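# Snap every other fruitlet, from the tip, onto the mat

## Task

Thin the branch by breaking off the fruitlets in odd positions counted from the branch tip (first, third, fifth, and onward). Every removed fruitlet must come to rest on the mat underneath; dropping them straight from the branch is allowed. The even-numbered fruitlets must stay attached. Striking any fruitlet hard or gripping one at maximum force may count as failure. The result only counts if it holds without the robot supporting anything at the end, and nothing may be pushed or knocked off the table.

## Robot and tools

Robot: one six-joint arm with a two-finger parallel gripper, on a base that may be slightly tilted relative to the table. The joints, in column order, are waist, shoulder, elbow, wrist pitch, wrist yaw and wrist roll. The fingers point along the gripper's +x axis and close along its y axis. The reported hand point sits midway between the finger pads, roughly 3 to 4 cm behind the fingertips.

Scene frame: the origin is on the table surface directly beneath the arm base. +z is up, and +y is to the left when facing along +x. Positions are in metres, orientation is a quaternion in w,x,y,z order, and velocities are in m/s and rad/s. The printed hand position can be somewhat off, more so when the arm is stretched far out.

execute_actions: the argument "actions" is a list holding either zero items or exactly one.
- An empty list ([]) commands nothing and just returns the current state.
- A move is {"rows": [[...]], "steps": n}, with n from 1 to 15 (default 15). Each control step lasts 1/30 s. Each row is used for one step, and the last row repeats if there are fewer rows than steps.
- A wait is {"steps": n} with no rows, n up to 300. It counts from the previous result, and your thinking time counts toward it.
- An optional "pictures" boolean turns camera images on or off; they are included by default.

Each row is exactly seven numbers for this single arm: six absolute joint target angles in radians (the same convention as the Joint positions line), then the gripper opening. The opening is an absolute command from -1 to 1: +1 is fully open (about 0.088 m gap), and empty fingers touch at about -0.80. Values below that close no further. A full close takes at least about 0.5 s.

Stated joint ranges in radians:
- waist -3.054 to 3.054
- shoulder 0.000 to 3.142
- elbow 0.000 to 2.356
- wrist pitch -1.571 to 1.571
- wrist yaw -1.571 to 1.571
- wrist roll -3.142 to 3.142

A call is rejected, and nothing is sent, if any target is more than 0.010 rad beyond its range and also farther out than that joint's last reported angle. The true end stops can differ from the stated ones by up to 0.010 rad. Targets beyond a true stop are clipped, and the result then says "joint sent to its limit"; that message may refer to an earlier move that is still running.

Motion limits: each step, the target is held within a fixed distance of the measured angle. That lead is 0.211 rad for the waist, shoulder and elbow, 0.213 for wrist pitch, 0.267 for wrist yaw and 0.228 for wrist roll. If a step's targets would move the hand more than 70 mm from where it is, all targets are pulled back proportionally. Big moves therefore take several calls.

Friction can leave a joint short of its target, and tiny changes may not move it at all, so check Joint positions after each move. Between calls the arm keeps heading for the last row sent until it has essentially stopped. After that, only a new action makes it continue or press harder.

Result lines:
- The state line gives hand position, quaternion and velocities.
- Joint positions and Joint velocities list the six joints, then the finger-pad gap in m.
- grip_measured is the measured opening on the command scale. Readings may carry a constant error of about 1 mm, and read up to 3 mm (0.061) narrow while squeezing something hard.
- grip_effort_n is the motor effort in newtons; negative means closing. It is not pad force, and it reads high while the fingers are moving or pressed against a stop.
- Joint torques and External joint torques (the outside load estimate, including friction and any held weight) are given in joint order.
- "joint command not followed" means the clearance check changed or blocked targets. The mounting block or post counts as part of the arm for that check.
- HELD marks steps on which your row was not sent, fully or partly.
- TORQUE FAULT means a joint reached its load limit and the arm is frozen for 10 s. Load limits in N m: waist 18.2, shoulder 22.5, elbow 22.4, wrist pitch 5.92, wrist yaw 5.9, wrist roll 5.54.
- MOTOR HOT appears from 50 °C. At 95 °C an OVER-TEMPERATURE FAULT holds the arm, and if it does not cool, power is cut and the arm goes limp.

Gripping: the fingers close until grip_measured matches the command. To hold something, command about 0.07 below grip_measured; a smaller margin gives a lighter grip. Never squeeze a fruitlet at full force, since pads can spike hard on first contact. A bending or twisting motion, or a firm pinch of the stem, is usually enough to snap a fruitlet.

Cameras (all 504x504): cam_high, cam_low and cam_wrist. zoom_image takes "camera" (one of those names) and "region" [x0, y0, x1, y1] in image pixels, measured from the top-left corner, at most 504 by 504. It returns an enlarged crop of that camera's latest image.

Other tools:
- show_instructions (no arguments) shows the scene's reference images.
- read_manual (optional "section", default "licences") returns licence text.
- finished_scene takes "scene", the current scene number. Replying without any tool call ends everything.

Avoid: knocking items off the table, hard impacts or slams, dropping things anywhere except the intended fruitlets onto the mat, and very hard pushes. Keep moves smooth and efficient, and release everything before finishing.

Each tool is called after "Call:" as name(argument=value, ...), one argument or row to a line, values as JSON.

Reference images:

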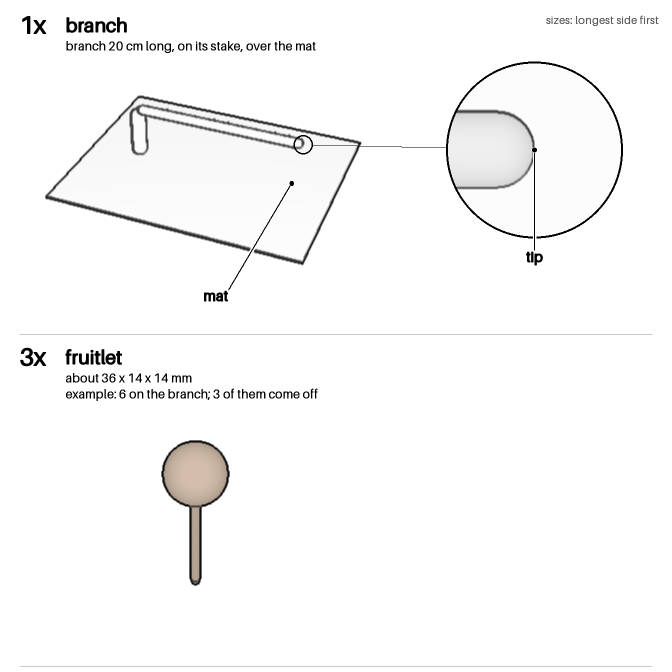

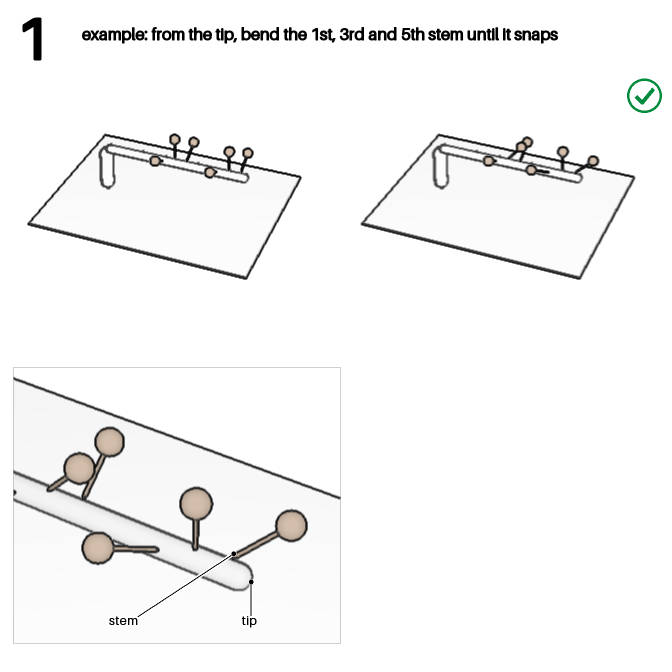

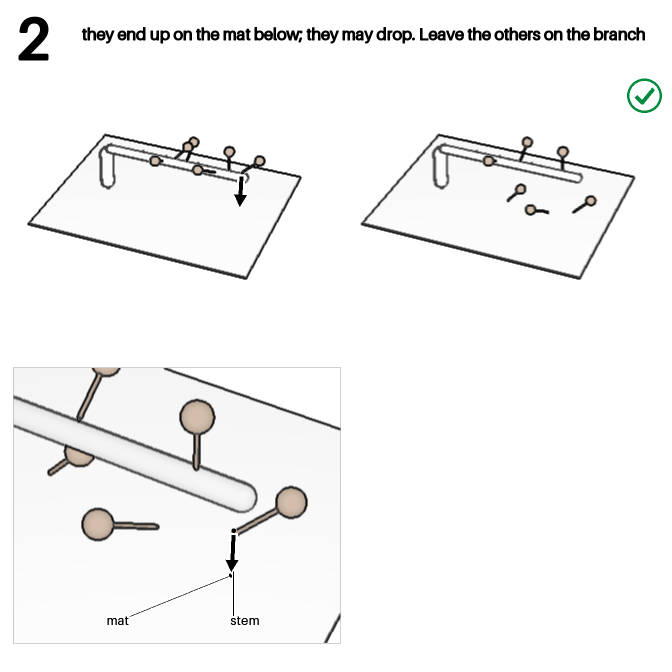

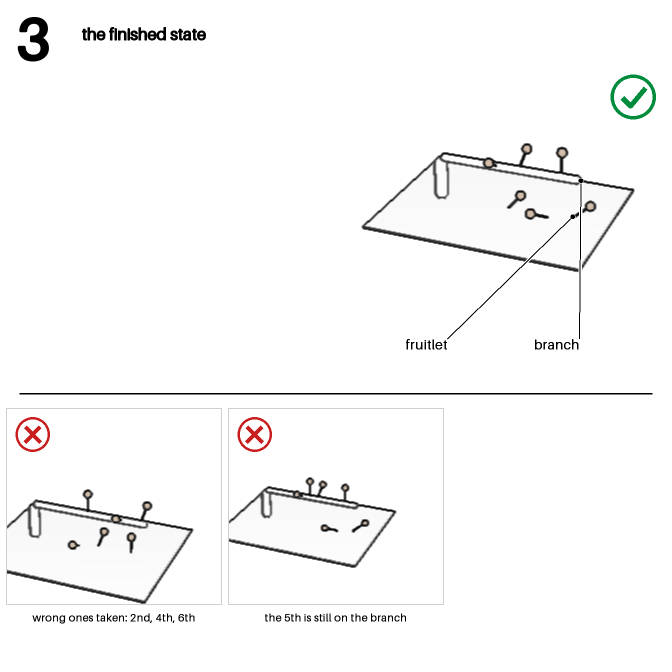

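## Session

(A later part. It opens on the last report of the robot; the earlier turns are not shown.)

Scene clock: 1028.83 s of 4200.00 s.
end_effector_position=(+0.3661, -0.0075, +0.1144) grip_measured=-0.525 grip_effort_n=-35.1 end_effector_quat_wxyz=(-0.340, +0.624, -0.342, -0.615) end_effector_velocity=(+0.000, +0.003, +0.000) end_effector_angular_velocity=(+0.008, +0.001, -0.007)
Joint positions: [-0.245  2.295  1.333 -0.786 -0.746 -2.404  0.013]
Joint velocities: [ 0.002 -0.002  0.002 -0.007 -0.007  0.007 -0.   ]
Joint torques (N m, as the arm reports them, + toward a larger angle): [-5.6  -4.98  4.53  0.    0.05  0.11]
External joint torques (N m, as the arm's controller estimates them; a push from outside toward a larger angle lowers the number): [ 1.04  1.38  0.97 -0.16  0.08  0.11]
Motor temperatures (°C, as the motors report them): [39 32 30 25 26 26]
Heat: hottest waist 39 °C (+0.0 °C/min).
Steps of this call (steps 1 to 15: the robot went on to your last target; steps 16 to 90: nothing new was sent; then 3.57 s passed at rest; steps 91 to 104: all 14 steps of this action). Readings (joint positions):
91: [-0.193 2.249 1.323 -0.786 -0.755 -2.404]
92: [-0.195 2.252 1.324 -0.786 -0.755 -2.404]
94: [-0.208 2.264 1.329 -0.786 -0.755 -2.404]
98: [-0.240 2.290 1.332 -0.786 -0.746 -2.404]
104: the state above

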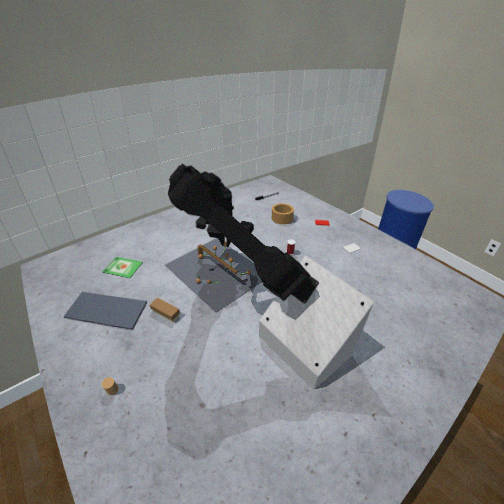

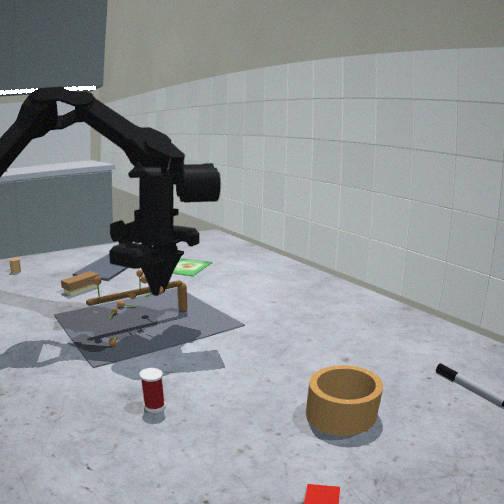

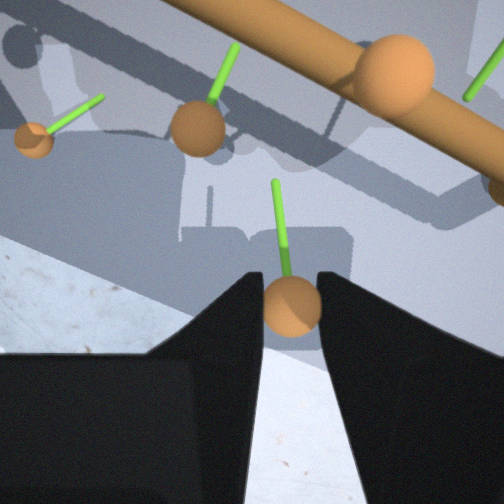

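Call:
execute_actions(
  actions=[
    {"rows":[[-0.255,2.308,1.337,-0.786,-0.744,-2.52,-0.531],[-0.266,2.32,1.341,-0.786,-0.742,-2.66,-0.531],[-0.277,2.332,1.344,-0.786,-0.740,-2.8,-0.531],[-0.289,2.345,1.347,-0.786,-0.738,-2.92,-0.531]],"steps":12},
  ],
  pictures=false,
)

Call:
execute_actions(
  actions=[
    {"rows":[[-0.272,2.355,1.34,-0.755,-0.742,-2.9,-0.531],[-0.255,2.368,1.332,-0.72,-0.746,-2.88,-0.531],[-0.238,2.381,1.324,-0.685,-0.749,-2.86,-0.531],[-0.22,2.394,1.315,-0.65,-0.753,-2.84,-0.531],[-0.203,2.408,1.306,-0.62,-0.757,-2.82,-0.531],[-0.187,2.422,1.296,-0.592,-0.76,-2.80,-0.531]],"steps":15},
  ],
)

Scene clock: 1056.43 s of 4200.00 s.
end_effector_position=(+0.3635, -0.0273, +0.1168) grip_measured=-0.525 grip_effort_n=-35.1 end_effector_quat_wxyz=(-0.201, +0.684, -0.202, -0.672) end_effector_velocity=(+0.001, +0.000, +0.001) end_effector_angular_velocity=(+0.000, -0.007, +0.318)
Joint positions: [-0.289  2.333  1.34  -0.786 -0.74  -2.885  0.013]
Joint velocities: [-0.002 -0.002 -0.002  0.007 -0.007 -0.315 -0.   ]
Joint torques (N m, as the arm reports them, + toward a larger angle): [-5.58 -5.03  4.63  0.06  0.05 -0.27]
External joint torques (N m, as the arm's controller estimates them; a push from outside toward a larger angle lowers the number): [ 1.2   1.44  0.93 -0.13  0.06 -0.25]
Motor temperatures (°C, as the motors report them): [40 31 30 25 26 26]
Heat: hottest waist 40 °C (+1.0 °C/min).
Steps of this call (steps 1 to 15: the robot went on to your last target; steps 16 to 90: nothing new was sent; then 24.20 s passed at rest; steps 91 to 102: all 12 steps of this action). Readings (joint positions):
91: [-0.245 2.295 1.333 -0.786 -0.746 -2.426]
92: [-0.247 2.297 1.333 -0.786 -0.746 -2.482]
94: [-0.258 2.307 1.337 -0.786 -0.746 -2.601]
98: [-0.285 2.328 1.340 -0.786 -0.740 -2.810]
102: the state above

Scene clock: 1056.93 s of 4200.00 s.
end_effector_position=(+0.3660, -0.0251, +0.0645) grip_measured=-0.525 grip_effort_n=-35.1 end_effector_quat_wxyz=(-0.184, +0.682, -0.187, -0.682) end_effector_velocity=(+0.010, +0.003, +0.001) end_effector_angular_velocity=(+0.029, -0.045, +0.012)
Joint positions: [-0.187  2.412  1.301 -0.597 -0.756 -2.809  0.013]
Joint velocities: [-0.002 -0.002 -0.002  0.051 -0.037  0.022 -0.   ]
Joint torques (N m, as the arm reports them, + toward a larger angle): [-5.84 -5.43  2.81  0.1  -0.1   0.22]
External joint torques (N m, as the arm's controller estimates them; a push from outside toward a larger angle lowers the number): [ 0.9   1.12 -0.16 -0.01 -0.1   0.22]
Motor temperatures (°C, as the motors report them): [40 31 30 25 26 26]
Heat: hottest waist 40 °C (+1.0 °C/min).
Steps of this call (steps 1 to 15: all 15 steps of this action). Readings (joint positions):
1: [-0.288 2.334 1.340 -0.782 -0.740 -2.887]
2: [-0.285 2.337 1.340 -0.767 -0.740 -2.887]
4: [-0.268 2.351 1.339 -0.718 -0.742 -2.877]
8: [-0.209 2.391 1.318 -0.632 -0.753 -2.829]
15: the state above

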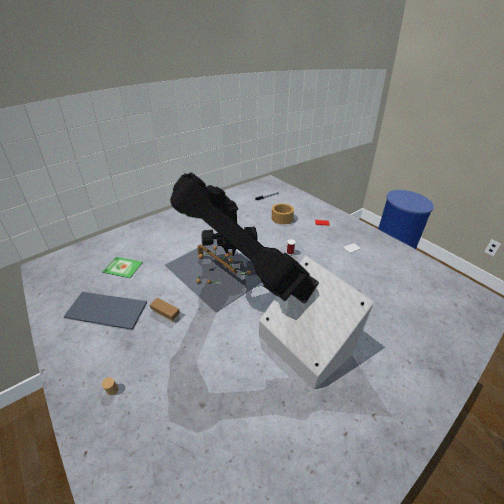

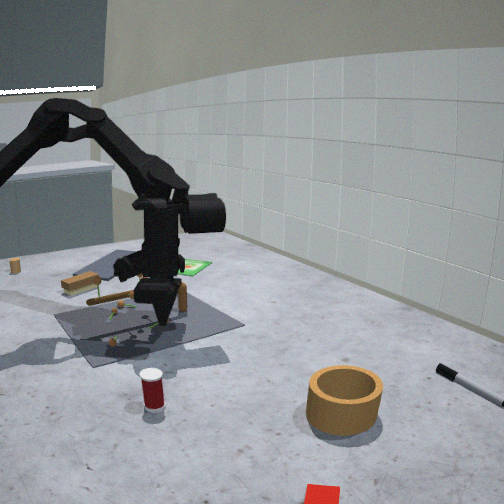

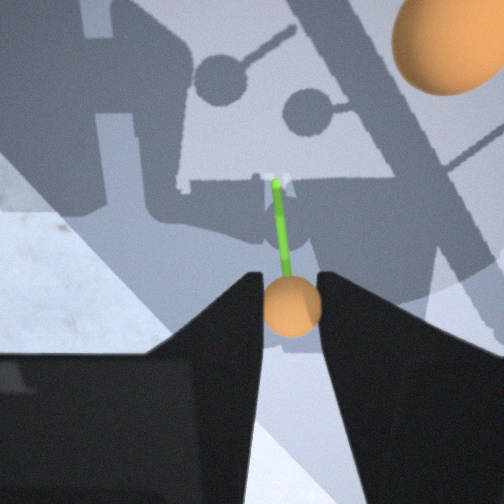

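Call:
execute_actions(
  actions=[
    {"rows":[[-0.187,2.42,1.298,-0.595,-0.758,-2.80,-0.48],[-0.187,2.42,1.298,-0.595,-0.758,-2.80,-0.3]],"steps":12},
  ],
)

Call:
execute_actions(
  actions=[
    {"rows":[[-0.205,2.4,1.308,-0.63,-0.755,-2.82,-0.3],[-0.235,2.378,1.322,-0.69,-0.748,-2.85,-0.3],[-0.265,2.352,1.335,-0.75,-0.742,-2.88,-0.3],[-0.295,2.325,1.347,-0.80,-0.737,-2.9,-0.3],[-0.33,2.30,1.37,-0.86,-0.73,-2.9,-0.3],[-0.37,2.27,1.40,-0.93,-0.72,-2.9,-0.3],[-0.41,2.24,1.43,-1.0,-0.71,-2.9,-0.3]],"steps":15},
  ],
)

Scene clock: 1071.00 s of 4200.00 s.
end_effector_position=(+0.3666, -0.0252, +0.0644) grip_measured=-0.310 grip_effort_n=14.2 end_effector_quat_wxyz=(-0.185, +0.683, -0.187, -0.681) end_effector_velocity=(-0.001, +0.001, +0.001) end_effector_angular_velocity=(+0.008, +0.002, +0.015)
Joint positions: [-0.187  2.412  1.301 -0.594 -0.757 -2.806  0.024]
Joint velocities: [-0.002 -0.002 -0.002 -0.007 -0.007 -0.022  0.003]
Joint torques (N m, as the arm reports them, + toward a larger angle): [-5.74 -5.6   2.97 -0.04 -0.06  0.21]
External joint torques (N m, as the arm's controller estimates them; a push from outside toward a larger angle lowers the number): [ 1.14  1.06 -0.12 -0.2  -0.06  0.21]
Motor temperatures (°C, as the motors report them): [41 31 30 25 26 26]
Heat: hottest waist 41 °C (+2.0 °C/min).
Steps of this call (steps 1 to 15: the robot went on to your last target; steps 16 to 90: nothing new was sent; then 10.67 s passed at rest; steps 91 to 102: all 12 steps of this action). Readings (joint positions):
91: [-0.187 2.412 1.301 -0.594 -0.757 -2.806]
92: [-0.187 2.412 1.301 -0.594 -0.757 -2.806]
94: [-0.187 2.412 1.301 -0.594 -0.757 -2.806]
98: [-0.187 2.412 1.301 -0.594 -0.757 -2.806]
102: the state above

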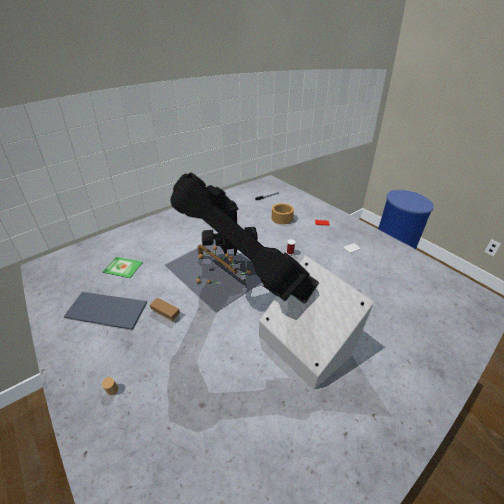

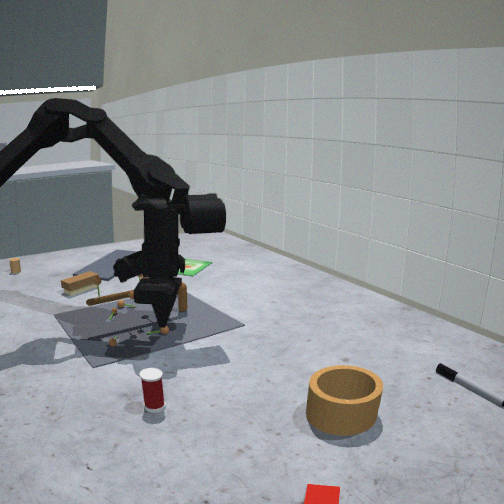

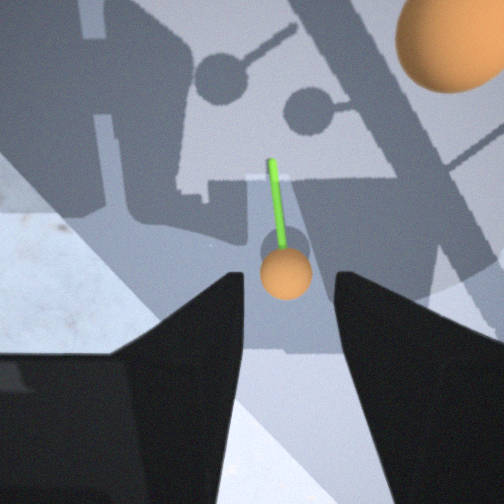

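Scene clock: 1071.50 s of 4200.00 s.
end_effector_position=(+0.3676, -0.0275, +0.1883) grip_measured=-0.303 grip_effort_n=14.2 end_effector_quat_wxyz=(-0.232, +0.698, -0.232, -0.636) end_effector_velocity=(-0.025, +0.017, -0.011) end_effector_angular_velocity=(+0.019, +0.141, -0.052)
Joint positions: [-0.413  2.238  1.429 -0.984 -0.717 -2.892  0.024]
Joint velocities: [ 0.037 -0.002  0.002 -0.154  0.037 -0.022 -0.   ]
Joint torques (N m, as the arm reports them, + toward a larger angle): [-5.16 -5.72  4.49  0.    0.15 -0.25]
External joint torques (N m, as the arm's controller estimates them; a push from outside toward a larger angle lowers the number): [ 1.14  0.04  0.39 -0.31  0.16 -0.25]
Motor temperatures (°C, as the motors report them): [41 32 30 25 26 26]
Heat: hottest waist 41 °C (+2.0 °C/min).
Steps of this call (steps 1 to 15: all 15 steps of this action). Readings (joint positions):
1: [-0.188 2.412 1.301 -0.600 -0.757 -2.806]
2: [-0.192 2.410 1.304 -0.623 -0.757 -2.813]
4: [-0.219 2.395 1.312 -0.696 -0.751 -2.845]
8: [-0.330 2.322 1.367 -0.877 -0.728 -2.879]
15: the state above

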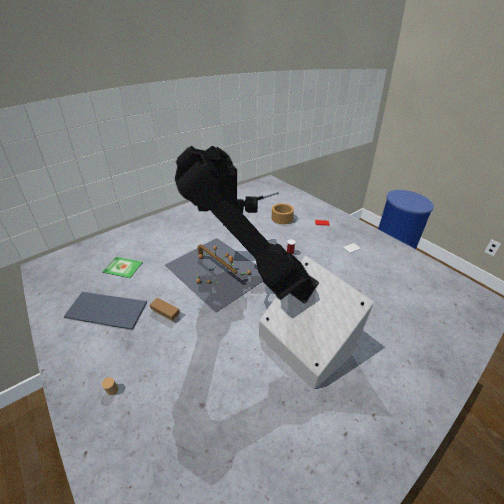

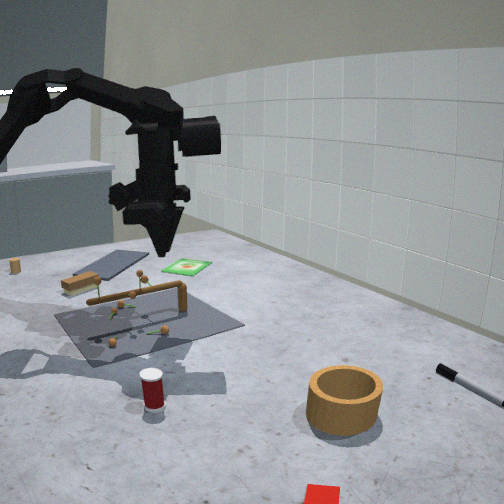

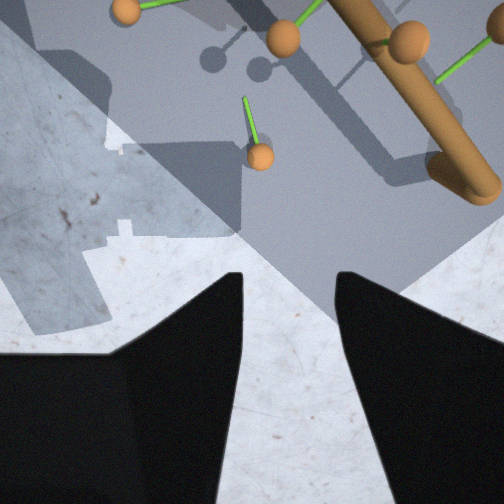

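Call:
zoom_image(
  camera="cam_high",
  region=[160, 230, 280, 320],
)

Call:
zoom_image(
  camera="cam_low",
  region=[50, 255, 250, 370],
)

Region (160, 230, 280, 320) of cam_high's 504x504 image, scaled by 4.200, with more detail than that image has; it fills the top 378 rows of this view, and the rest is white.

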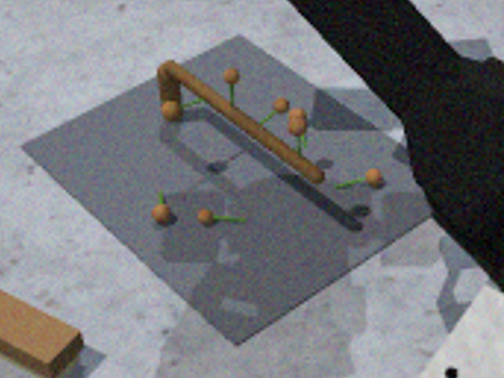

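Region (50, 255, 250, 370) of cam_low's 504x504 image, scaled by 2.520, with more detail than that image has; it fills the top 290 rows of this view, and the rest is white.

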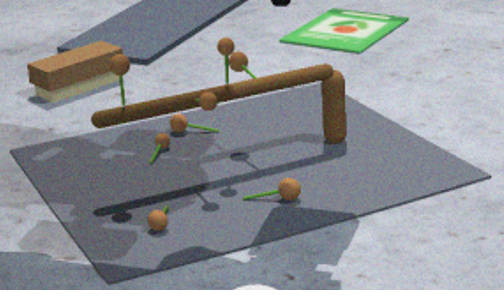

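Call:
finished_scene(
  scene=1,
)

The scene is finished: the task was done.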